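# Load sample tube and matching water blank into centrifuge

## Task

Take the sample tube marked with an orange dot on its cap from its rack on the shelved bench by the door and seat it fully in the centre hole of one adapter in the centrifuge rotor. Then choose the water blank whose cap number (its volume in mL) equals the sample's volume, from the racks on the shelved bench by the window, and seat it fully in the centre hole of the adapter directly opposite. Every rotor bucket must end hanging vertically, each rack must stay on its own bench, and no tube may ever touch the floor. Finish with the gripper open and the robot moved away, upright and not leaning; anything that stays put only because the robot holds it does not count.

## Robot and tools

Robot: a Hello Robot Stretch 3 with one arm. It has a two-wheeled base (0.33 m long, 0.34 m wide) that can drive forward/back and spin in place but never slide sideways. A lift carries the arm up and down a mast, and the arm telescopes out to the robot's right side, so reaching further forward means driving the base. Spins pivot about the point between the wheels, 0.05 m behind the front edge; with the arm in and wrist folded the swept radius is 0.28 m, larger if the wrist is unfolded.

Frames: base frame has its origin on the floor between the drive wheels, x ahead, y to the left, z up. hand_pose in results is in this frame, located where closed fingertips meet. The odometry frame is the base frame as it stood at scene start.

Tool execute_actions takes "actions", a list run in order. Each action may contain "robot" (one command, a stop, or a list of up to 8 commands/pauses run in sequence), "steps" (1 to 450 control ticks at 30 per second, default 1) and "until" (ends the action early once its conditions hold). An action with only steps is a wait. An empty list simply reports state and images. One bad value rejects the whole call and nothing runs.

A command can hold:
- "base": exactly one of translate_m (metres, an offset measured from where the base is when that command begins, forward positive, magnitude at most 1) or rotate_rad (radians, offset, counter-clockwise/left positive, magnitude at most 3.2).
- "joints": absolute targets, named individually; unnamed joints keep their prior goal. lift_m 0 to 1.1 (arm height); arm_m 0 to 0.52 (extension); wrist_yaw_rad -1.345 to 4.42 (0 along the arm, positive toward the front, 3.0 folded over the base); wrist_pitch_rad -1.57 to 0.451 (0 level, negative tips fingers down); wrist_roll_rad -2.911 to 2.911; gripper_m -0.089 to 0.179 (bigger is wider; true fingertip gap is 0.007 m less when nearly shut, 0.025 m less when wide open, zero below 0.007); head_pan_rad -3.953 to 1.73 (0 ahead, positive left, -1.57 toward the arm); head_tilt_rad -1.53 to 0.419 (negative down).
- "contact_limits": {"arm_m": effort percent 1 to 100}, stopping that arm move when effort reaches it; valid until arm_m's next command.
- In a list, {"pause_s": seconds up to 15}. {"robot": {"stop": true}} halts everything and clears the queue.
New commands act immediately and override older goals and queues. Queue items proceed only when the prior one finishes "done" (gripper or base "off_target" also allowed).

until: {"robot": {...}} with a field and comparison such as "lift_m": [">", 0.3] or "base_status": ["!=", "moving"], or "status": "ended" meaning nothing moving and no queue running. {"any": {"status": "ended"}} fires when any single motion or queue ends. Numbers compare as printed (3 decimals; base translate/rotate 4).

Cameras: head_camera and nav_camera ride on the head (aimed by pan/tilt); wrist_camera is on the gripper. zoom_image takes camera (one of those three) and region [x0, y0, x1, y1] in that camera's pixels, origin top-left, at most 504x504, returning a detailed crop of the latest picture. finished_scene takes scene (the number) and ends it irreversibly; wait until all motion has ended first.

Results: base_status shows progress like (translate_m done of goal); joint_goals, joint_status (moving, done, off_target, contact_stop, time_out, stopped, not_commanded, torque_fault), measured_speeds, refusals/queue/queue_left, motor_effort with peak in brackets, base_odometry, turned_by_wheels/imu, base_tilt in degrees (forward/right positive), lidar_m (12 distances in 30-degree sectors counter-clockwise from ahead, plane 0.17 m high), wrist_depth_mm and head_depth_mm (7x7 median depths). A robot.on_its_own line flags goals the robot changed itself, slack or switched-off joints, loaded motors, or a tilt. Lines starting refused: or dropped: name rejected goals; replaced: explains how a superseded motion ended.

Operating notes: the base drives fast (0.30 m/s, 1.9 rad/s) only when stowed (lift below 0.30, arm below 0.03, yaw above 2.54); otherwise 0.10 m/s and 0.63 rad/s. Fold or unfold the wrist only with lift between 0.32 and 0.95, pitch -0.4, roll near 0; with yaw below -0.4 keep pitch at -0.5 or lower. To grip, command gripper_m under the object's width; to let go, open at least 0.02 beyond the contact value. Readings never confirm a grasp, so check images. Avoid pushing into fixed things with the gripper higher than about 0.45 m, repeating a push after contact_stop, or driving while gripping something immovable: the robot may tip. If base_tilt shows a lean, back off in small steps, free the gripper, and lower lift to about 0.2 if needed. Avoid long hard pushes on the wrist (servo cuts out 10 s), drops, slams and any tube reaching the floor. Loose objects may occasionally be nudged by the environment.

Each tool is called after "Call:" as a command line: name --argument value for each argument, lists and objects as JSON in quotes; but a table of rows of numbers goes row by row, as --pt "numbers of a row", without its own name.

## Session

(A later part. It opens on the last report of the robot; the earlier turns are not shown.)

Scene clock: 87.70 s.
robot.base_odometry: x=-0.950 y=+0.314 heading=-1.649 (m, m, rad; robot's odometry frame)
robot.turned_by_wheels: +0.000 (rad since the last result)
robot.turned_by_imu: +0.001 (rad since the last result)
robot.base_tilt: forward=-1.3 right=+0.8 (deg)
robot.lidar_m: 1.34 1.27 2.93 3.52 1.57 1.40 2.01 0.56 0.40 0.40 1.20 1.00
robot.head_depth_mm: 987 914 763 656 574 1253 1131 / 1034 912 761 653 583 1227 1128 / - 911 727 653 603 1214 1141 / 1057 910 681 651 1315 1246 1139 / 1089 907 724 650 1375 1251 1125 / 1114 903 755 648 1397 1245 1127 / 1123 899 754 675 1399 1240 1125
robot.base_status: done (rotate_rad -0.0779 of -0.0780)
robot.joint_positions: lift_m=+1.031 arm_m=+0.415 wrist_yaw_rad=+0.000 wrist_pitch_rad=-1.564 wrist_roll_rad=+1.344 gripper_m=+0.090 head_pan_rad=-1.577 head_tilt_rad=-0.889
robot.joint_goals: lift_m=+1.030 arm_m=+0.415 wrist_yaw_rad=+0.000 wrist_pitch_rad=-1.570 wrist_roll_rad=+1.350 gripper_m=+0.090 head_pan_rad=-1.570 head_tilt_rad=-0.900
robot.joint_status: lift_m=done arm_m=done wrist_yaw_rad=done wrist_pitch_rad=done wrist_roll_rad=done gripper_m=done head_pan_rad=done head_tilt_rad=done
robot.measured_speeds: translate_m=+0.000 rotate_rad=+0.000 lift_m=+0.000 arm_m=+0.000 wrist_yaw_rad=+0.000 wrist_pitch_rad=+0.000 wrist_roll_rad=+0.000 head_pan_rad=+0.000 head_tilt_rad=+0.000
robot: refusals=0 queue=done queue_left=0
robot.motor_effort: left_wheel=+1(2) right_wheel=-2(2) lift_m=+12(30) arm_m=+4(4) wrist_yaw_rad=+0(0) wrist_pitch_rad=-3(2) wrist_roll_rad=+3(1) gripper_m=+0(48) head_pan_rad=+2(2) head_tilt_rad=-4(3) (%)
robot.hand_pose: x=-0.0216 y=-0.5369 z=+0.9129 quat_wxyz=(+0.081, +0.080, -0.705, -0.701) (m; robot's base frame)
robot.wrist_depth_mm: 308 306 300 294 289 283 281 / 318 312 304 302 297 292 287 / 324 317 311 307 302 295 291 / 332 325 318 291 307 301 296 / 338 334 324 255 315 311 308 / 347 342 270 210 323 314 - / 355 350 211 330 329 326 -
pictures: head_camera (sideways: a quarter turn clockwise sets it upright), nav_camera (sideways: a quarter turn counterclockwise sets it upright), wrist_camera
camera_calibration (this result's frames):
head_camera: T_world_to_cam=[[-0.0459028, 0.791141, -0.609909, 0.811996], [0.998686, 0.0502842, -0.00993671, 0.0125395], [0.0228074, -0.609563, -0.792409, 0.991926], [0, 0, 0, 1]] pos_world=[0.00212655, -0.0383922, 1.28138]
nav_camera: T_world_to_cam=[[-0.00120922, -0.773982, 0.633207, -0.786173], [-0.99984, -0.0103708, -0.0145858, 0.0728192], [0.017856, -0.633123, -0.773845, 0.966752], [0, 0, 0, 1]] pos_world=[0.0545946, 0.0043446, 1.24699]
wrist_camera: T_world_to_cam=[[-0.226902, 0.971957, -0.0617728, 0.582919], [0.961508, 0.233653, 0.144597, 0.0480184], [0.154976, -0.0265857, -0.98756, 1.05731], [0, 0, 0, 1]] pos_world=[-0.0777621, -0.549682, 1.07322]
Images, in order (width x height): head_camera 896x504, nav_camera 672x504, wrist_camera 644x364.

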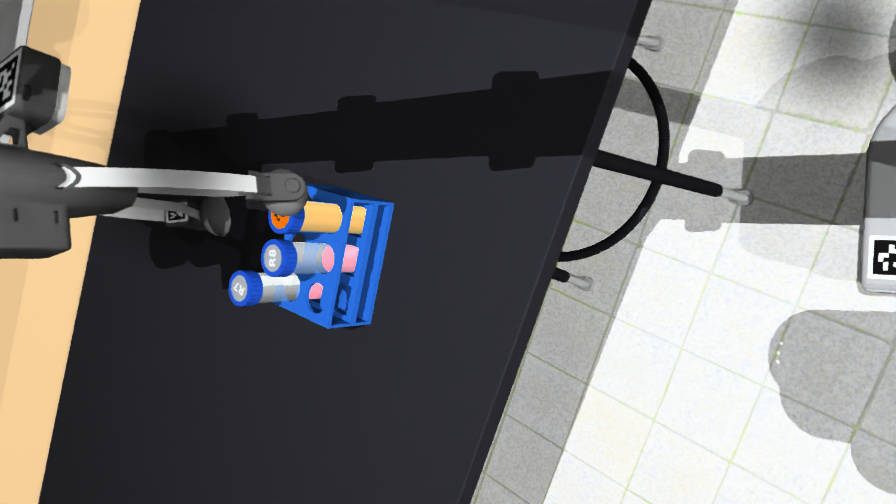

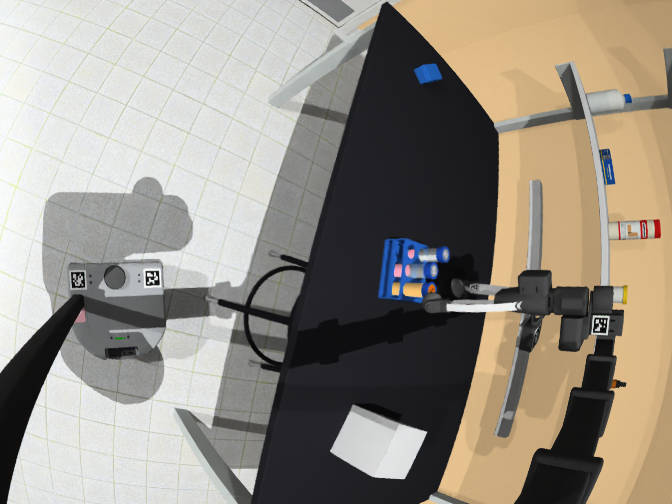

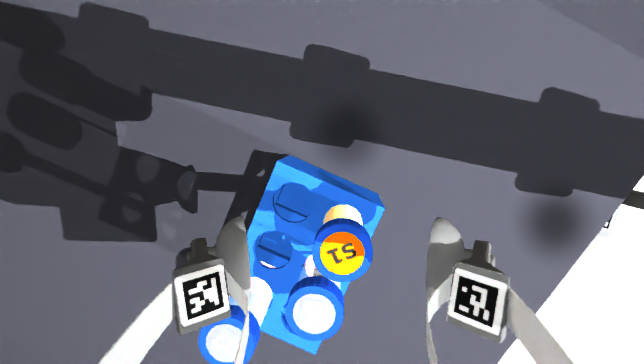

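Call:
execute_actions --actions '[{"robot":[{"base":{"translate_m":0.011}},{"joints":{"lift_m":0.985}}],"steps":450,"until":{"robot":{"status":"ended"}}}]'

Call:
zoom_image --camera "head_camera" --region '[180,130,420,330]'

Scene clock: 95.40 s.
robot.base_odometry: x=-0.950 y=+0.303 heading=-1.649 (m, m, rad; robot's odometry frame)
robot.turned_by_wheels: +0.000 (rad since the last result)
robot.turned_by_imu: +0.001 (rad since the last result)
robot.base_tilt: forward=-1.2 right=+0.6 (deg)
robot.lidar_m: 1.33 1.26 2.91 3.01 1.58 1.41 2.03 0.57 0.40 0.40 1.20 0.99
robot.head_depth_mm: 990 917 764 655 574 1252 1129 / 996 911 764 654 593 1234 1130 / - 910 726 652 604 1228 1146 / 1055 913 686 652 1337 1252 1139 / 1089 905 737 650 1381 1251 1125 / 1112 902 755 649 1396 1245 1123 / 1127 900 754 674 1391 1244 1122
robot.base_status: done (translate_m +0.0110 of +0.0110)
robot.joint_positions: lift_m=+0.986 arm_m=+0.415 wrist_yaw_rad=+0.000 wrist_pitch_rad=-1.564 wrist_roll_rad=+1.344 gripper_m=+0.090 head_pan_rad=-1.577 head_tilt_rad=-0.889
robot.joint_goals: lift_m=+0.985 arm_m=+0.415 wrist_yaw_rad=+0.000 wrist_pitch_rad=-1.570 wrist_roll_rad=+1.350 gripper_m=+0.090 head_pan_rad=-1.570 head_tilt_rad=-0.900
robot.joint_status: lift_m=done arm_m=done wrist_yaw_rad=done wrist_pitch_rad=done wrist_roll_rad=done gripper_m=done head_pan_rad=done head_tilt_rad=done
robot.measured_speeds: translate_m=+0.000 rotate_rad=+0.000 lift_m=+0.000 arm_m=+0.000 wrist_yaw_rad=+0.000 wrist_pitch_rad=+0.000 wrist_roll_rad=+0.000 head_pan_rad=+0.000 head_tilt_rad=+0.000
robot: refusals=0 queue=done queue_left=0
robot.motor_effort: left_wheel=+1(6) right_wheel=-1(6) lift_m=+12(16) arm_m=+4(4) wrist_yaw_rad=+0(0) wrist_pitch_rad=-3(2) wrist_roll_rad=+3(3) gripper_m=+0(0) head_pan_rad=+2(3) head_tilt_rad=-3(3) (%)
robot.hand_pose: x=-0.0216 y=-0.5369 z=+0.8679 quat_wxyz=(+0.081, +0.080, -0.705, -0.701) (m; robot's base frame)
robot.wrist_depth_mm: 265 260 256 251 248 244 240 / 272 267 261 256 253 248 244 / 277 272 266 261 259 253 249 / 284 276 272 218 262 258 254 / 289 284 275 194 266 263 259 / 296 290 249 156 276 267 267 / 302 297 223 156 281 276 -
pictures: head_camera (sideways: a quarter turn clockwise sets it upright), nav_camera (sideways: a quarter turn counterclockwise sets it upright), wrist_camera
camera_calibration (this result's frames):
head_camera: T_world_to_cam=[[-0.0459028, 0.791141, -0.609908, 0.811996], [0.998686, 0.0502844, -0.0099367, 0.0125395], [0.0228075, -0.609563, -0.79241, 0.991927], [0, 0, 0, 1]] pos_world=[0.00212655, -0.0383922, 1.28138]
nav_camera: T_world_to_cam=[[-0.00120913, -0.773982, 0.633206, -0.786173], [-0.99984, -0.0103709, -0.0145858, 0.0728192], [0.0178561, -0.633123, -0.773845, 0.966752], [0, 0, 0, 1]] pos_world=[0.0545946, 0.00434462, 1.24699]
wrist_camera: T_world_to_cam=[[-0.226902, 0.971957, -0.0617731, 0.58014], [0.961508, 0.233653, 0.144597, 0.0545259], [0.154976, -0.0265859, -0.98756, 1.01287], [0, 0, 0, 1]] pos_world=[-0.0777621, -0.549683, 1.02822]
Images, in order (width x height): head_camera 896x504, nav_camera 672x504, wrist_camera 644x364.

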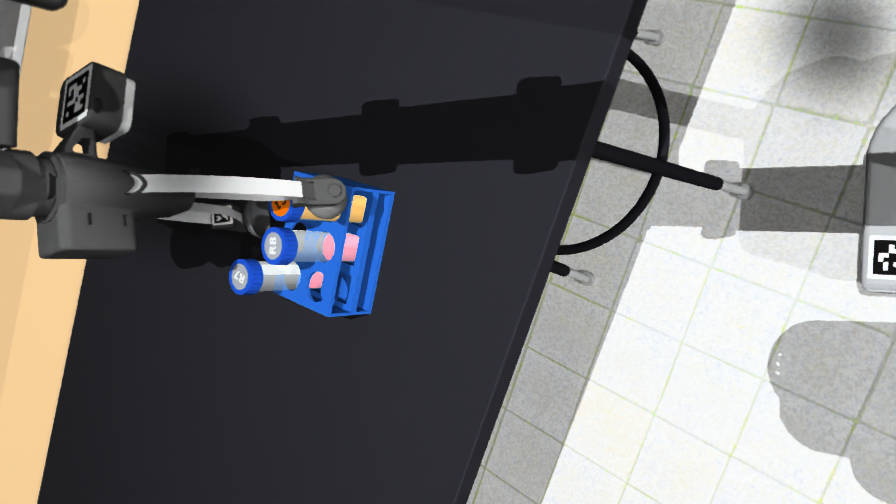

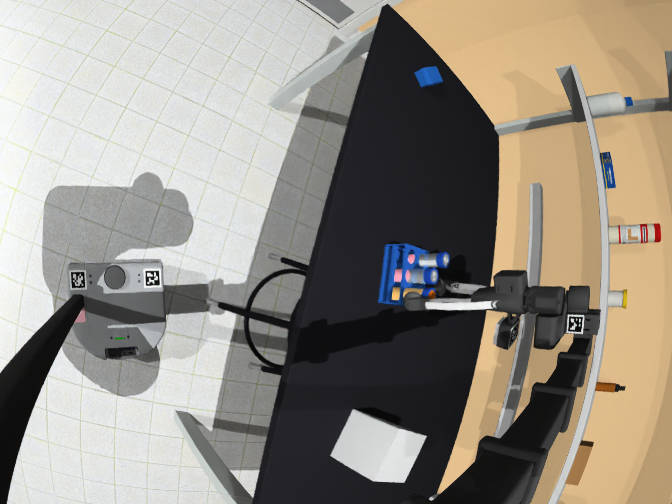

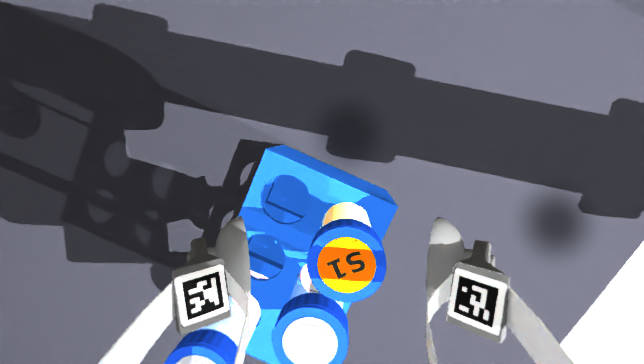

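Region (180, 130, 420, 330) of head_camera's 896x504 image, scaled by 2.100, with more detail than that image has.

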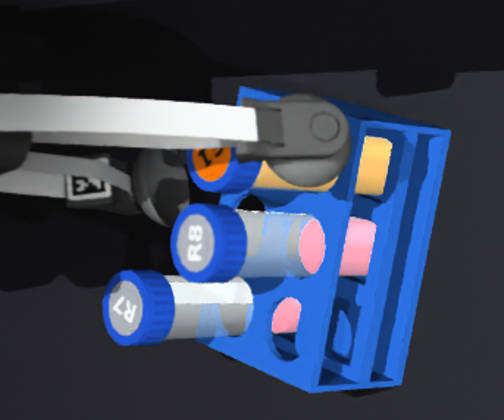

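Call:
execute_actions --actions '[{"robot":[{"base":{"translate_m":0.01}},{"joints":{"lift_m":0.965}}],"steps":450,"until":{"robot":{"status":"ended"}}}]'

Scene clock: 103.00 s.
robot.base_odometry: x=-0.951 y=+0.293 heading=-1.649 (m, m, rad; robot's odometry frame)
robot.turned_by_wheels: +0.000 (rad since the last result)
robot.turned_by_imu: +0.001 (rad since the last result)
robot.base_tilt: forward=-1.2 right=+0.6 (deg)
robot.lidar_m: 1.33 1.24 3.51 3.01 1.60 1.42 2.04 0.58 0.40 0.64 1.21 0.98
robot.head_depth_mm: 1003 916 762 654 574 1252 1127 / 1035 886 762 653 593 1235 1125 / - 911 712 650 604 1213 1141 / 1065 911 687 651 1333 1244 1141 / 1084 904 757 651 1384 1256 1125 / 1118 906 757 661 1405 1248 1120 / 1122 904 753 675 1402 1244 1125
robot.base_status: done (translate_m +0.0100 of +0.0100)
robot.joint_positions: lift_m=+0.966 arm_m=+0.415 wrist_yaw_rad=+0.000 wrist_pitch_rad=-1.564 wrist_roll_rad=+1.344 gripper_m=+0.090 head_pan_rad=-1.577 head_tilt_rad=-0.889
robot.joint_goals: lift_m=+0.965 arm_m=+0.415 wrist_yaw_rad=+0.000 wrist_pitch_rad=-1.570 wrist_roll_rad=+1.350 gripper_m=+0.090 head_pan_rad=-1.570 head_tilt_rad=-0.900
robot.joint_status: lift_m=done arm_m=done wrist_yaw_rad=done wrist_pitch_rad=done wrist_roll_rad=done gripper_m=done head_pan_rad=done head_tilt_rad=done
robot.measured_speeds: translate_m=+0.000 rotate_rad=+0.000 lift_m=+0.000 arm_m=+0.000 wrist_yaw_rad=+0.000 wrist_pitch_rad=+0.000 wrist_roll_rad=+0.000 head_pan_rad=+0.000 head_tilt_rad=+0.000
robot: refusals=0 queue=done queue_left=0
robot.motor_effort: left_wheel=+2(4) right_wheel=-1(5) lift_m=+12(9) arm_m=+4(5) wrist_yaw_rad=+1(0) wrist_pitch_rad=-3(3) wrist_roll_rad=+3(3) gripper_m=+0(0) head_pan_rad=+2(2) head_tilt_rad=-4(3) (%)
robot.hand_pose: x=-0.0216 y=-0.5369 z=+0.8478 quat_wxyz=(+0.081, +0.080, -0.705, -0.701) (m; robot's base frame)
robot.wrist_depth_mm: 246 242 237 232 229 226 222 / 249 244 243 238 233 230 225 / 255 251 247 241 239 234 230 / 260 256 251 188 242 239 235 / 266 263 252 129 246 243 239 / 274 271 199 135 254 248 246 / 278 275 201 134 260 257 -
pictures: head_camera (sideways: a quarter turn clockwise sets it upright), nav_camera (sideways: a quarter turn counterclockwise sets it upright), wrist_camera
camera_calibration (this result's frames):
head_camera: T_world_to_cam=[[-0.0459027, 0.791141, -0.609909, 0.811996], [0.998686, 0.0502841, -0.0099367, 0.0125395], [0.0228074, -0.609563, -0.79241, 0.991927], [0, 0, 0, 1]] pos_world=[0.00212654, -0.0383922, 1.28138]
nav_camera: T_world_to_cam=[[-0.00120931, -0.773982, 0.633207, -0.786173], [-0.99984, -0.0103707, -0.0145858, 0.0728192], [0.0178559, -0.633123, -0.773845, 0.966752], [0, 0, 0, 1]] pos_world=[0.0545946, 0.0043446, 1.24699]
wrist_camera: T_world_to_cam=[[-0.226902, 0.971957, -0.0617728, 0.578904], [0.961508, 0.233653, 0.144597, 0.0574192], [0.154976, -0.0265857, -0.98756, 0.993107], [0, 0, 0, 1]] pos_world=[-0.0777621, -0.549684, 1.00821]
Images, in order (width x height): head_camera 896x504, nav_camera 672x504, wrist_camera 644x364.

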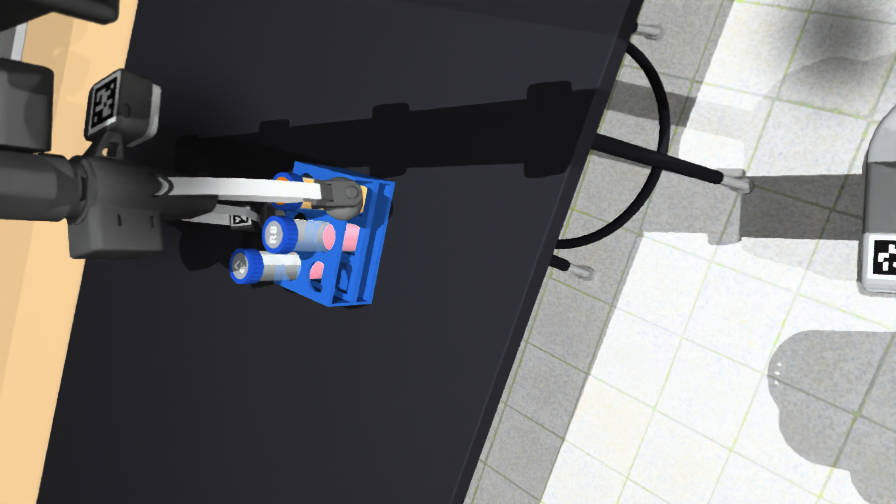

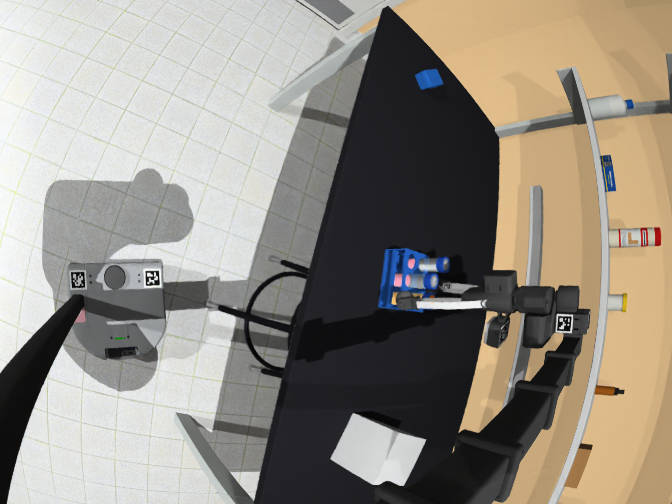

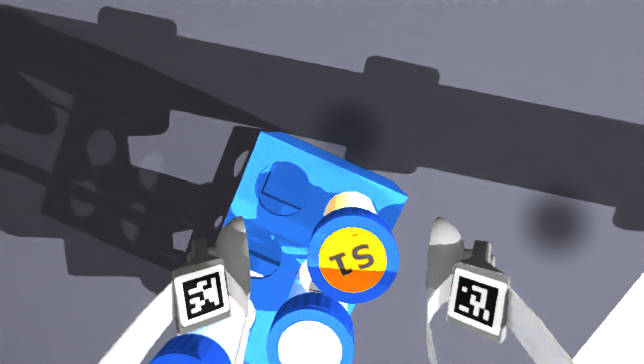

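Call:
execute_actions --actions '[{"robot":[{"joints":{"gripper_m":0.015}},{"pause_s":0.5},{"joints":{"lift_m":1.1}},{"joints":{"head_tilt_rad":-0.6}}],"steps":450,"until":{"robot":{"status":"ended"}}}]'

Scene clock: 110.20 s.
robot.base_odometry: x=-0.951 y=+0.293 heading=-1.649 (m, m, rad; robot's odometry frame)
robot.turned_by_wheels: +0.000 (rad since the last result)
robot.turned_by_imu: +0.001 (rad since the last result)
robot.base_tilt: forward=-1.3 right=+0.6 (deg)
robot.lidar_m: 1.33 1.25 3.50 3.01 1.59 1.42 2.04 0.58 0.40 0.64 1.21 0.98
robot.head_depth_mm: 891 995 1099 904 722 600 525 / 978 1005 1122 898 718 597 544 / - - 1137 836 696 596 1166 / 1006 1103 1187 892 675 594 1195 / 1044 1130 1181 890 690 607 1229 / 1086 1189 1174 884 708 622 1227 / 1124 1266 1174 881 706 1340 1227
robot.base_status: done (translate_m +0.0100 of +0.0100)
robot.joint_positions: lift_m=+1.098 arm_m=+0.415 wrist_yaw_rad=+0.000 wrist_pitch_rad=-1.564 wrist_roll_rad=+1.346 gripper_m=+0.015 head_pan_rad=-1.577 head_tilt_rad=-0.606
robot.joint_goals: lift_m=+1.100 arm_m=+0.415 wrist_yaw_rad=+0.000 wrist_pitch_rad=-1.570 wrist_roll_rad=+1.350 gripper_m=+0.015 head_pan_rad=-1.570 head_tilt_rad=-0.600
robot.joint_status: lift_m=done arm_m=done wrist_yaw_rad=done wrist_pitch_rad=done wrist_roll_rad=done gripper_m=done head_pan_rad=done head_tilt_rad=done
robot.measured_speeds: translate_m=+0.000 rotate_rad=+0.000 lift_m=+0.000 arm_m=+0.000 wrist_yaw_rad=+0.000 wrist_pitch_rad=+0.000 wrist_roll_rad=+0.000 head_pan_rad=+0.000 head_tilt_rad=+0.000
robot: refusals=0 queue=done queue_left=0
robot.motor_effort: left_wheel=+1(2) right_wheel=-1(1) lift_m=+32(34) arm_m=+4(4) wrist_yaw_rad=+0(0) wrist_pitch_rad=-2(2) wrist_roll_rad=+2(2) gripper_m=-6(80) head_pan_rad=+2(2) head_tilt_rad=+2(16) (%)
robot.hand_pose: x=-0.0216 y=-0.5369 z=+0.9804 quat_wxyz=(+0.080, +0.079, -0.705, -0.701) (m; robot's base frame)
robot.wrist_depth_mm: 378 369 366 361 353 345 342 / 385 378 370 365 359 353 346 / 391 386 381 373 367 362 356 / 406 397 387 323 375 368 - / 414 407 397 128 379 380 - / 423 414 407 129 - - - / 434 422 416 408 401 - -
pictures: head_camera (sideways: a quarter turn clockwise sets it upright), nav_camera (sideways: a quarter turn counterclockwise sets it upright), wrist_camera
camera_calibration (this result's frames):
head_camera: T_world_to_cam=[[-0.0470536, 0.589728, -0.80623, 1.06785], [0.998657, 0.0452901, -0.025156, 0.03236], [0.021679, -0.806331, -0.591067, 0.730064], [0, 0, 0, 1]] pos_world=[0.00210271, -0.0425356, 1.29327]
nav_camera: T_world_to_cam=[[-0.0000249724, -0.566743, 0.823895, -1.0347], [-0.999859, -0.0137964, -0.00952058, 0.0662294], [0.0167625, -0.823779, -0.566663, 0.697278], [0, 0, 0, 1]] pos_world=[0.0545062, -0.0110943, 1.24824]
wrist_camera: T_world_to_cam=[[-0.225172, 0.972358, -0.0617766, 0.587357], [0.961921, 0.231943, 0.144607, 0.0373432], [0.154938, -0.0268628, -0.987559, 1.12381], [0, 0, 0, 1]] pos_world=[-0.0777861, -0.549595, 1.14071]
Images, in order (width x height): head_camera 896x504, nav_camera 672x504, wrist_camera 644x364.

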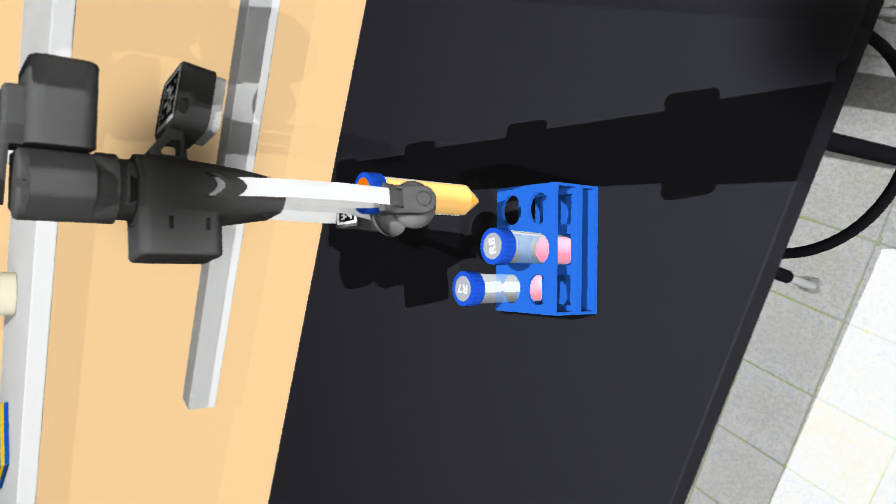

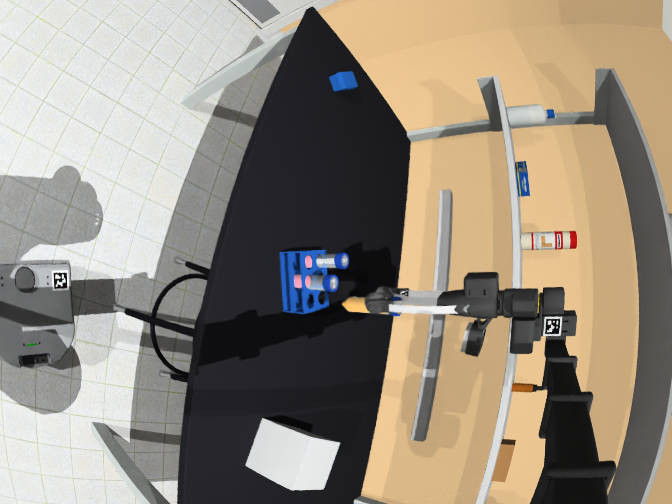

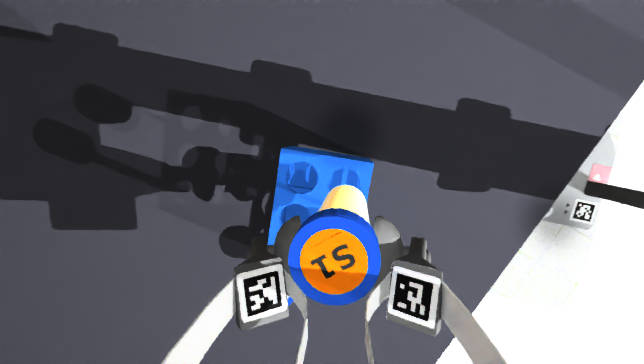

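Call:
zoom_image --camera "head_camera" --region '[330,150,510,250]'

Region (330, 150, 510, 250) of head_camera's 896x504 image, scaled by 2.800, with more detail than that image has.

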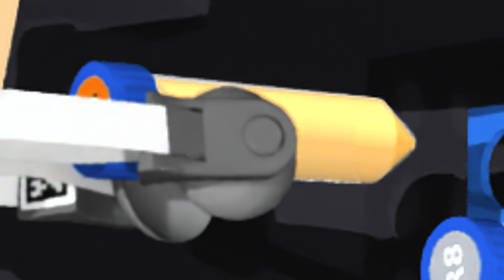

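Call:
execute_actions --actions '[{"robot":[{"joints":{"arm_m":0.0,"head_pan_rad":0.3,"head_tilt_rad":-0.5}},{"base":{"translate_m":0.5}}],"steps":450,"until":{"robot":{"status":"ended"}}}]'

Scene clock: 128.00 s.
robot.base_odometry: x=-0.990 y=-0.206 heading=-1.649 (m, m, rad; robot's odometry frame)
robot.turned_by_wheels: +0.000 (rad since the last result)
robot.turned_by_imu: +0.002 (rad since the last result)
robot.base_tilt: forward=-1.1 right=+0.7 (deg)
robot.lidar_m: 1.04 0.78 1.19 3.03 2.13 1.89 1.07 0.73 0.80 1.17 0.68 1.22
robot.head_depth_mm: 1097 1176 1268 1357 1483 1536 1320 / 1165 1250 1346 1470 1611 1572 1311 / 1115 1239 1342 1429 1476 1548 1311 / 1164 1270 1328 1289 1231 1425 1307 / 1251 1381 1441 1110 1115 1155 1272 / 1371 1524 1449 1011 1055 1155 1270 / 1667 1861 1428 1042 1135 1363 1293
robot.base_status: done (translate_m +0.5000 of +0.5000)
robot.joint_positions: lift_m=+1.098 arm_m=+0.000 wrist_yaw_rad=+0.000 wrist_pitch_rad=-1.564 wrist_roll_rad=+1.346 gripper_m=+0.015 head_pan_rad=+0.293 head_tilt_rad=-0.507
robot.joint_goals: lift_m=+1.100 arm_m=+0.000 wrist_yaw_rad=+0.000 wrist_pitch_rad=-1.570 wrist_roll_rad=+1.350 gripper_m=+0.015 head_pan_rad=+0.300 head_tilt_rad=-0.500
robot.joint_status: lift_m=done arm_m=done wrist_yaw_rad=done wrist_pitch_rad=done wrist_roll_rad=done gripper_m=done head_pan_rad=done head_tilt_rad=done
robot.measured_speeds: translate_m=+0.000 rotate_rad=+0.000 lift_m=+0.000 arm_m=+0.000 wrist_yaw_rad=+0.000 wrist_pitch_rad=+0.000 wrist_roll_rad=+0.000 head_pan_rad=+0.000 head_tilt_rad=+0.000
robot: refusals=0 queue=done queue_left=0
robot.motor_effort: left_wheel=+2(7) right_wheel=-2(2) lift_m=+31(32) arm_m=-5(5) wrist_yaw_rad=+0(0) wrist_pitch_rad=-2(2) wrist_roll_rad=+2(2) gripper_m=-7(6) head_pan_rad=+2(34) head_tilt_rad=+2(10) (%)
robot.hand_pose: x=-0.0216 y=-0.1227 z=+0.9804 quat_wxyz=(+0.080, +0.079, -0.705, -0.701) (m; robot's base frame)
robot.wrist_depth_mm: 384 - - - - - - / 437 - - - - - - / - - - - - - - / - - - - - - - / 791 - - 127 - - - / - - - 130 - - - / - - - - - - -
pictures: head_camera (sideways: a quarter turn clockwise sets it upright), nav_camera (sideways: a quarter turn counterclockwise sets it upright), wrist_camera
camera_calibration (this result's frames):
head_camera: T_world_to_cam=[[-0.470636, -0.194581, -0.860604, 1.14133], [-0.334433, 0.941939, -0.0300802, 0.0469062], [0.81649, 0.273658, -0.508385, 0.617644], [0, 0, 0, 1]] pos_world=[0.0485404, 0.00887625, 1.29765]
nav_camera: T_world_to_cam=[[0.46095, 0.142352, 0.875935, -1.10538], [0.30812, -0.951317, -0.00754208, 0.0556761], [0.832218, 0.27337, -0.482371, 0.582633], [0, 0, 0, 1]] pos_world=[0.00749018, 0.0510435, 1.2497]
wrist_camera: T_world_to_cam=[[-0.225543, 0.972273, -0.0617767, 0.184548], [0.961832, 0.232309, 0.144607, -0.0586852], [0.154949, -0.0268037, -0.987559, 1.13495], [0, 0, 0, 1]] pos_world=[-0.0777899, -0.135377, 1.14071]
Images, in order (width x height): head_camera 896x504, nav_camera 672x504, wrist_camera 644x364.

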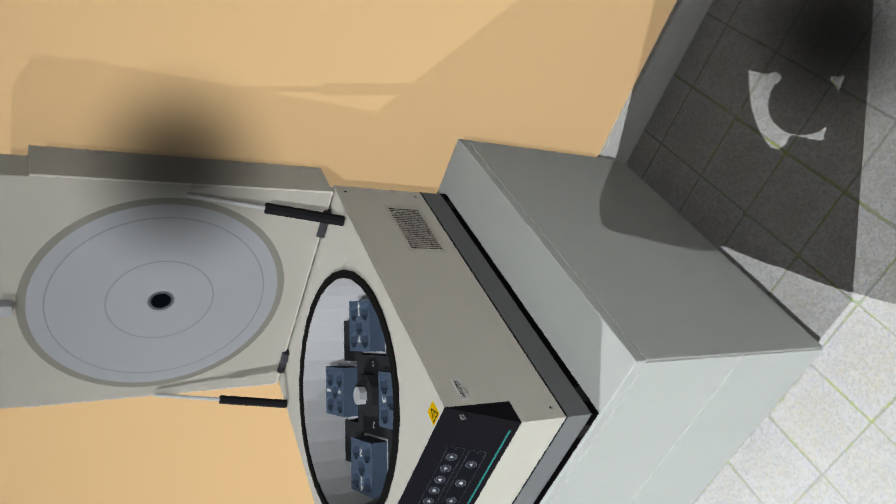

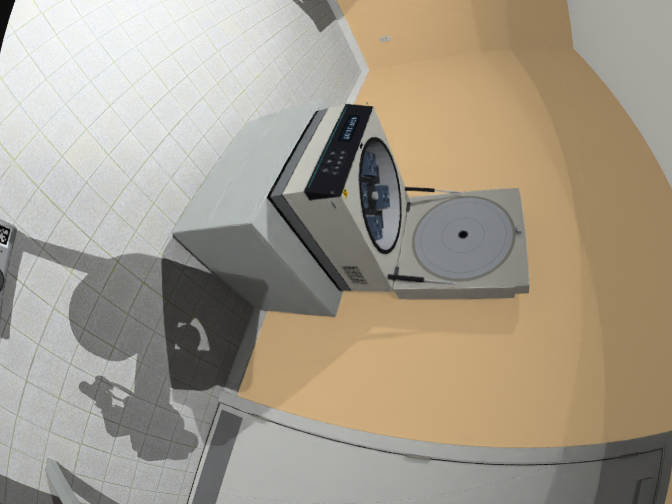

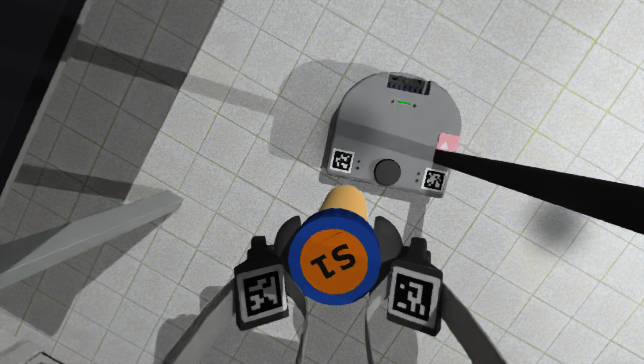

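Call:
execute_actions --actions '[{"robot":[{"base":{"rotate_rad":1.12}},{"base":{"translate_m":0.92}},{"base":{"rotate_rad":0.13}},{"joints":{"head_pan_rad":-1.57,"head_tilt_rad":-0.8}}],"steps":450,"until":{"robot":{"status":"ended"}}},{"steps":200,"until":{"robot":{"status":"ended"}}}]'

Scene clock: 156.67 s.
robot.base_odometry: x=-0.196 y=-0.670 heading=-0.399 (m, m, rad; robot's odometry frame)
robot.turned_by_wheels: +1.250 (rad since the last result)
robot.turned_by_imu: +1.261 (rad since the last result)
robot.base_tilt: forward=-1.2 right=+0.6 (deg)
robot.lidar_m: 1.79 2.34 2.10 2.02 2.10 1.77 1.47 1.58 0.43 0.41 0.43 0.59
robot.head_depth_mm: - - - - - 935 1139 / - - - - - - - / 852 - - - - - - / 871 976 891 773 - - 1130 / 875 968 869 753 - 993 1127 / 883 954 896 653 699 922 1151 / 991 1134 807 658 707 933 1150
robot.base_status: done (rotate_rad +0.1299 of +0.1300)
robot.joint_positions: lift_m=+1.098 arm_m=+0.000 wrist_yaw_rad=+0.000 wrist_pitch_rad=-1.564 wrist_roll_rad=+1.345 gripper_m=+0.015 head_pan_rad=-1.563 head_tilt_rad=-0.790
robot.joint_goals: lift_m=+1.100 arm_m=+0.000 wrist_yaw_rad=+0.000 wrist_pitch_rad=-1.570 wrist_roll_rad=+1.350 gripper_m=+0.015 head_pan_rad=-1.570 head_tilt_rad=-0.800
robot.joint_status: lift_m=done arm_m=done wrist_yaw_rad=done wrist_pitch_rad=done wrist_roll_rad=done gripper_m=done head_pan_rad=done head_tilt_rad=done
robot.measured_speeds: translate_m=+0.000 rotate_rad=+0.000 lift_m=+0.000 arm_m=+0.000 wrist_yaw_rad=+0.000 wrist_pitch_rad=+0.000 wrist_roll_rad=+0.000 head_pan_rad=+0.000 head_tilt_rad=+0.000
robot: refusals=0 queue=done queue_left=0
robot.motor_effort: left_wheel=-1(5) right_wheel=+3(8) lift_m=+32(31) arm_m=-6(4) wrist_yaw_rad=+0(0) wrist_pitch_rad=-2(3) wrist_roll_rad=+2(2) gripper_m=-6(6) head_pan_rad=-3(37) head_tilt_rad=-3(16) (%)
robot.hand_pose: x=-0.0216 y=-0.1227 z=+0.9804 quat_wxyz=(+0.080, +0.079, -0.705, -0.701) (m; robot's base frame)
robot.wrist_depth_mm: 359 443 722 - - - - / 368 467 775 - - - - / 381 483 857 - - - - / 394 517 939 - - - - / 411 545 - 127 - - - / 423 578 924 129 - - - / 443 671 - - - - -
pictures: head_camera (sideways: a quarter turn clockwise sets it upright), nav_camera (sideways: a quarter turn counterclockwise sets it upright), wrist_camera
camera_calibration (this result's frames):
head_camera: T_world_to_cam=[[-0.0562682, 0.726264, -0.685109, 0.910045], [0.997909, 0.062764, -0.0154243, 0.0196901], [0.0317981, -0.684545, -0.728277, 0.908476], [0, 0, 0, 1]] pos_world=[0.00266991, -0.0402763, 1.28541]
nav_camera: T_world_to_cam=[[0.00890673, -0.707534, 0.706623, -0.881901], [-0.999592, -0.02549, -0.0129234, 0.0706552], [0.0271556, -0.70622, -0.707472, 0.88038], [0, 0, 0, 1]] pos_world=[0.054574, -0.000432372, 1.24693]
wrist_camera: T_world_to_cam=[[-0.225547, 0.972272, -0.0617766, 0.184544], [0.961831, 0.232313, 0.144607, -0.0586855], [0.154949, -0.0268031, -0.987559, 1.13495], [0, 0, 0, 1]] pos_world=[-0.0777898, -0.135373, 1.14071]
Images, in order (width x height): head_camera 896x504, nav_camera 672x504, wrist_camera 644x364.

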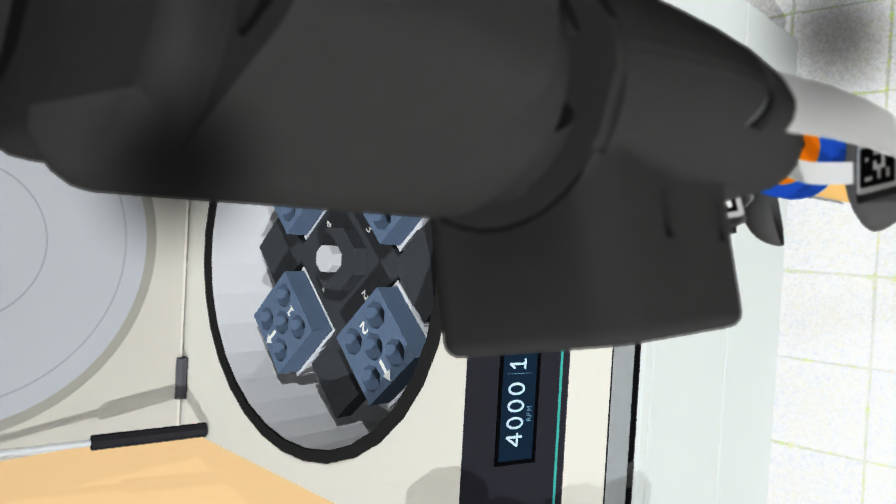

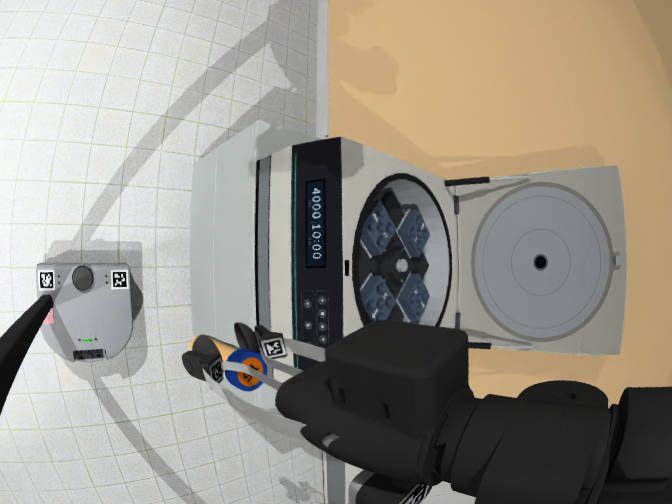

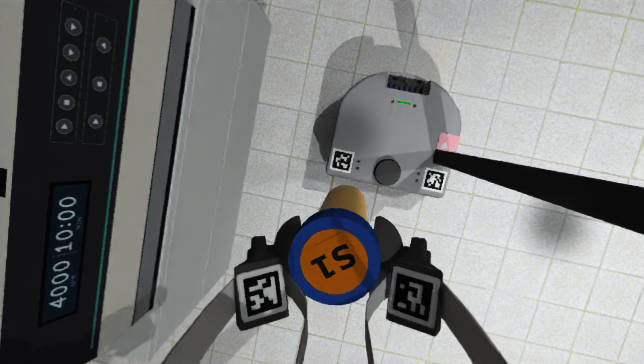

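Call:
execute_actions --actions '[{"robot":[{"base":{"rotate_rad":-0.5}},{"base":{"translate_m":0.33}},{"base":{"rotate_rad":0.5}},{"base":{"translate_m":-0.145}},{"joints":{"arm_m":0.33}}],"steps":450,"until":{"robot":{"status":"ended"}}},{"steps":200,"until":{"robot":{"status":"ended"}}}]'

Scene clock: 189.90 s.
robot.base_odometry: x=-0.124 y=-0.872 heading=-0.399 (m, m, rad; robot's odometry frame)
robot.turned_by_wheels: +0.000 (rad since the last result)
robot.turned_by_imu: +0.003 (rad since the last result)
robot.base_tilt: forward=-1.3 right=+0.7 (deg)
robot.lidar_m: 1.67 2.34 2.36 2.18 2.26 1.90 1.59 0.36 0.26 0.25 0.26 0.36
robot.head_depth_mm: 688 816 838 741 629 546 717 / 738 820 864 724 632 550 728 / - 837 526 720 631 551 746 / 741 835 837 737 556 557 758 / 725 821 803 737 555 561 775 / 859 978 1115 683 554 565 795 / 863 987 1150 1388 1391 726 814
robot.base_status: done (translate_m -0.1450 of -0.1450)
robot.joint_positions: lift_m=+1.098 arm_m=+0.330 wrist_yaw_rad=+0.000 wrist_pitch_rad=-1.564 wrist_roll_rad=+1.345 gripper_m=+0.015 head_pan_rad=-1.563 head_tilt_rad=-0.790
robot.joint_goals: lift_m=+1.100 arm_m=+0.330 wrist_yaw_rad=+0.000 wrist_pitch_rad=-1.570 wrist_roll_rad=+1.350 gripper_m=+0.015 head_pan_rad=-1.570 head_tilt_rad=-0.800
robot.joint_status: lift_m=done arm_m=done wrist_yaw_rad=done wrist_pitch_rad=done wrist_roll_rad=done gripper_m=done head_pan_rad=done head_tilt_rad=done
robot.measured_speeds: translate_m=+0.000 rotate_rad=+0.000 lift_m=+0.000 arm_m=+0.000 wrist_yaw_rad=+0.000 wrist_pitch_rad=+0.000 wrist_roll_rad=+0.000 head_pan_rad=+0.000 head_tilt_rad=+0.000
robot: refusals=0 queue=done queue_left=0
robot.motor_effort: left_wheel=-1(6) right_wheel=+3(8) lift_m=+31(31) arm_m=+4(4) wrist_yaw_rad=+0(0) wrist_pitch_rad=-2(3) wrist_roll_rad=+2(2) gripper_m=-7(6) head_pan_rad=-3(4) head_tilt_rad=-3(3) (%)
robot.hand_pose: x=-0.0216 y=-0.4519 z=+0.9804 quat_wxyz=(+0.080, +0.079, -0.705, -0.701) (m; robot's base frame)
robot.wrist_depth_mm: 360 394 380 377 366 305 - / 369 398 371 387 415 311 - / 364 401 398 394 386 320 - / 360 400 405 375 420 327 - / 363 408 413 127 338 - - / 373 368 398 130 - - - / 721 968 370 359 355 - -
pictures: head_camera (sideways: a quarter turn clockwise sets it upright), nav_camera (sideways: a quarter turn counterclockwise sets it upright), wrist_camera
camera_calibration (this result's frames):
head_camera: T_world_to_cam=[[-0.0559538, 0.726468, -0.684918, 0.909795], [0.997936, 0.0623342, -0.0154099, 0.0196712], [0.031499, -0.684367, -0.728457, 0.908712], [0, 0, 0, 1]] pos_world=[0.00265236, -0.0402705, 1.2854]
nav_camera: T_world_to_cam=[[0.00860053, -0.707723, 0.706437, -0.881657], [-0.999603, -0.025052, -0.012928, 0.0706612], [0.0268471, -0.706045, -0.707657, 0.880623], [0, 0, 0, 1]] pos_world=[0.0545737, -0.000439017, 1.24693]
wrist_camera: T_world_to_cam=[[-0.2252, 0.972352, -0.0617766, 0.504692], [0.961914, 0.23197, 0.144607, 0.0176383], [0.154939, -0.0268583, -0.987559, 1.1261], [0, 0, 0, 1]] pos_world=[-0.0777863, -0.464585, 1.14071]
Images, in order (width x height): head_camera 896x504, nav_camera 672x504, wrist_camera 644x364.

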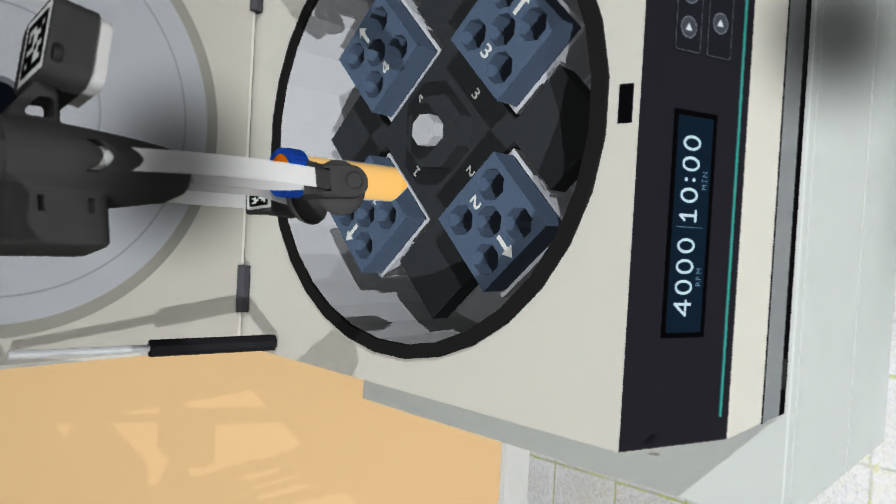

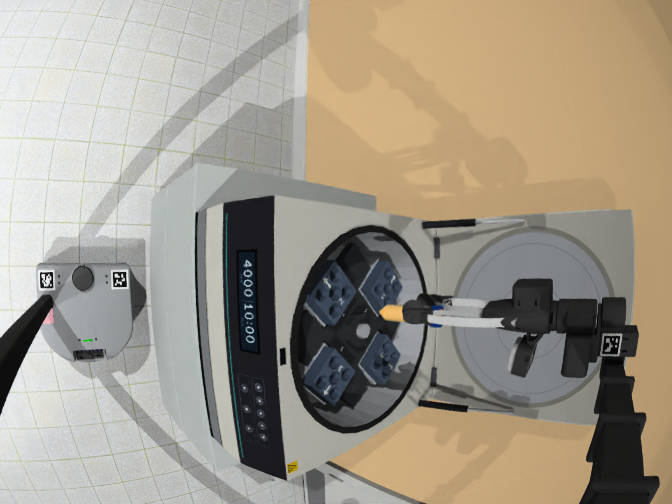

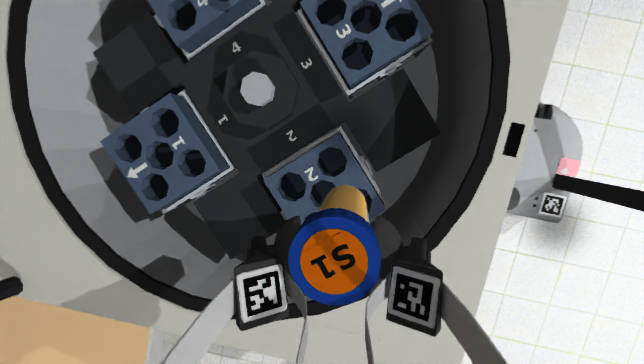

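Call:
zoom_image --camera "wrist_camera" --region '[80,0,460,250]'

Region (80, 0, 460, 250) of wrist_camera's 644x364 image, scaled by 1.326; it fills the top 332 rows of this view, and the rest is white.

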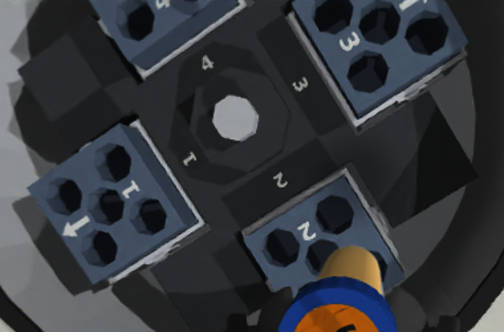

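Call:
execute_actions --actions '[{"robot":[{"base":{"translate_m":0.021},"joints":{"arm_m":0.343}},{"joints":{"lift_m":1.02}}],"steps":450,"until":{"robot":{"status":"ended"}}}]'

Call:
zoom_image --camera "head_camera" --region '[300,100,620,320]'

Scene clock: 201.87 s.
robot.base_odometry: x=-0.105 y=-0.880 heading=-0.399 (m, m, rad; robot's odometry frame)
robot.turned_by_wheels: +0.000 (rad since the last result)
robot.turned_by_imu: +0.001 (rad since the last result)
robot.base_tilt: forward=-1.1 right=+0.6 (deg)
robot.lidar_m: 1.64 2.32 2.32 2.18 2.26 2.00 1.61 0.36 0.26 0.25 0.26 1.37
robot.head_depth_mm: 726 818 840 741 633 547 715 / - 858 868 713 631 549 730 / - - 862 693 552 554 745 / 727 853 840 756 557 558 761 / 741 875 789 667 555 563 779 / 858 982 1145 994 567 574 798 / 862 988 1155 1388 1486 755 947
robot.base_status: done (translate_m +0.0210 of +0.0210)
robot.joint_positions: lift_m=+1.021 arm_m=+0.343 wrist_yaw_rad=+0.000 wrist_pitch_rad=-1.564 wrist_roll_rad=+1.345 gripper_m=+0.015 head_pan_rad=-1.563 head_tilt_rad=-0.790
robot.joint_goals: lift_m=+1.020 arm_m=+0.343 wrist_yaw_rad=+0.000 wrist_pitch_rad=-1.570 wrist_roll_rad=+1.350 gripper_m=+0.015 head_pan_rad=-1.570 head_tilt_rad=-0.800
robot.joint_status: lift_m=done arm_m=done wrist_yaw_rad=done wrist_pitch_rad=done wrist_roll_rad=done gripper_m=done head_pan_rad=done head_tilt_rad=done
robot.measured_speeds: translate_m=+0.000 rotate_rad=+0.000 lift_m=+0.000 arm_m=+0.000 wrist_yaw_rad=+0.000 wrist_pitch_rad=+0.000 wrist_roll_rad=+0.000 head_pan_rad=+0.000 head_tilt_rad=+0.000
robot: refusals=0 queue=done queue_left=0
robot.motor_effort: left_wheel=-1(1) right_wheel=+3(8) lift_m=+12(35) arm_m=+4(4) wrist_yaw_rad=+0(0) wrist_pitch_rad=-3(2) wrist_roll_rad=+2(2) gripper_m=-6(7) head_pan_rad=-3(4) head_tilt_rad=-3(3) (%)
robot.hand_pose: x=-0.0216 y=-0.4649 z=+0.9028 quat_wxyz=(+0.080, +0.079, -0.705, -0.701) (m; robot's base frame)
robot.wrist_depth_mm: 317 312 302 302 298 315 229 / 345 315 294 305 301 303 236 / 319 303 320 315 309 301 241 / 320 309 329 298 378 266 246 / 293 363 335 127 312 253 - / 286 299 348 129 - 259 - / 291 286 281 276 271 265 -
pictures: head_camera (sideways: a quarter turn clockwise sets it upright), nav_camera (sideways: a quarter turn counterclockwise sets it upright), wrist_camera
camera_calibration (this result's frames):
head_camera: T_world_to_cam=[[-0.0559539, 0.726468, -0.684918, 0.909795], [0.997936, 0.0623343, -0.0154099, 0.0196712], [0.0314991, -0.684367, -0.728457, 0.908712], [0, 0, 0, 1]] pos_world=[0.00265237, -0.0402705, 1.2854]
nav_camera: T_world_to_cam=[[0.00860061, -0.707723, 0.706437, -0.881657], [-0.999603, -0.0250522, -0.012928, 0.0706612], [0.0268472, -0.706045, -0.707657, 0.880623], [0, 0, 0, 1]] pos_world=[0.0545737, -0.000439011, 1.24693]
wrist_camera: T_world_to_cam=[[-0.2252, 0.972352, -0.0617766, 0.512542], [0.961914, 0.23197, 0.144607, 0.0318637], [0.154939, -0.0268583, -0.987559, 1.04919], [0, 0, 0, 1]] pos_world=[-0.0777863, -0.477583, 1.06319]
Images, in order (width x height): head_camera 896x504, nav_camera 672x504, wrist_camera 644x364.

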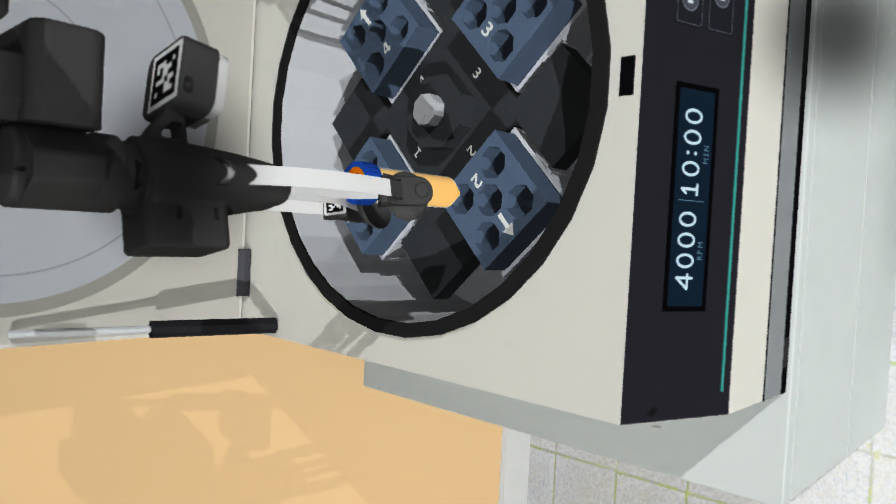

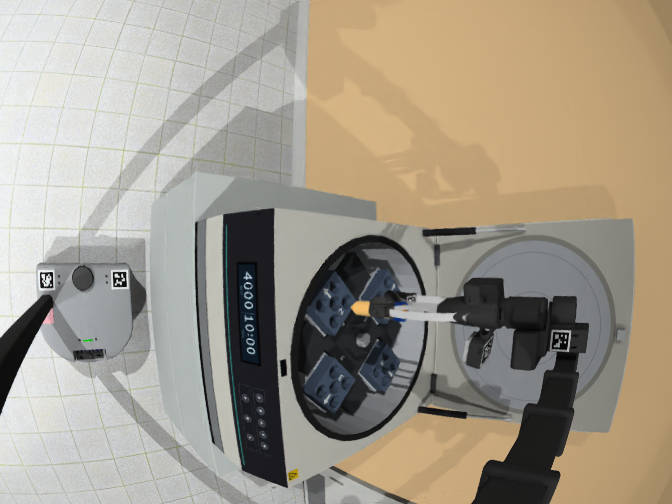

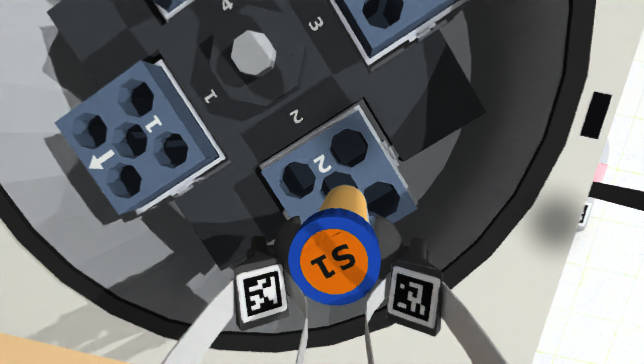

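Region (300, 100, 620, 320) of head_camera's 896x504 image, scaled by 1.575, with more detail than that image has; it fills the top 346 rows of this view, and the rest is white.

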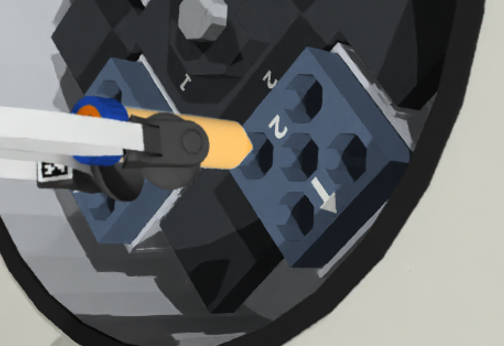

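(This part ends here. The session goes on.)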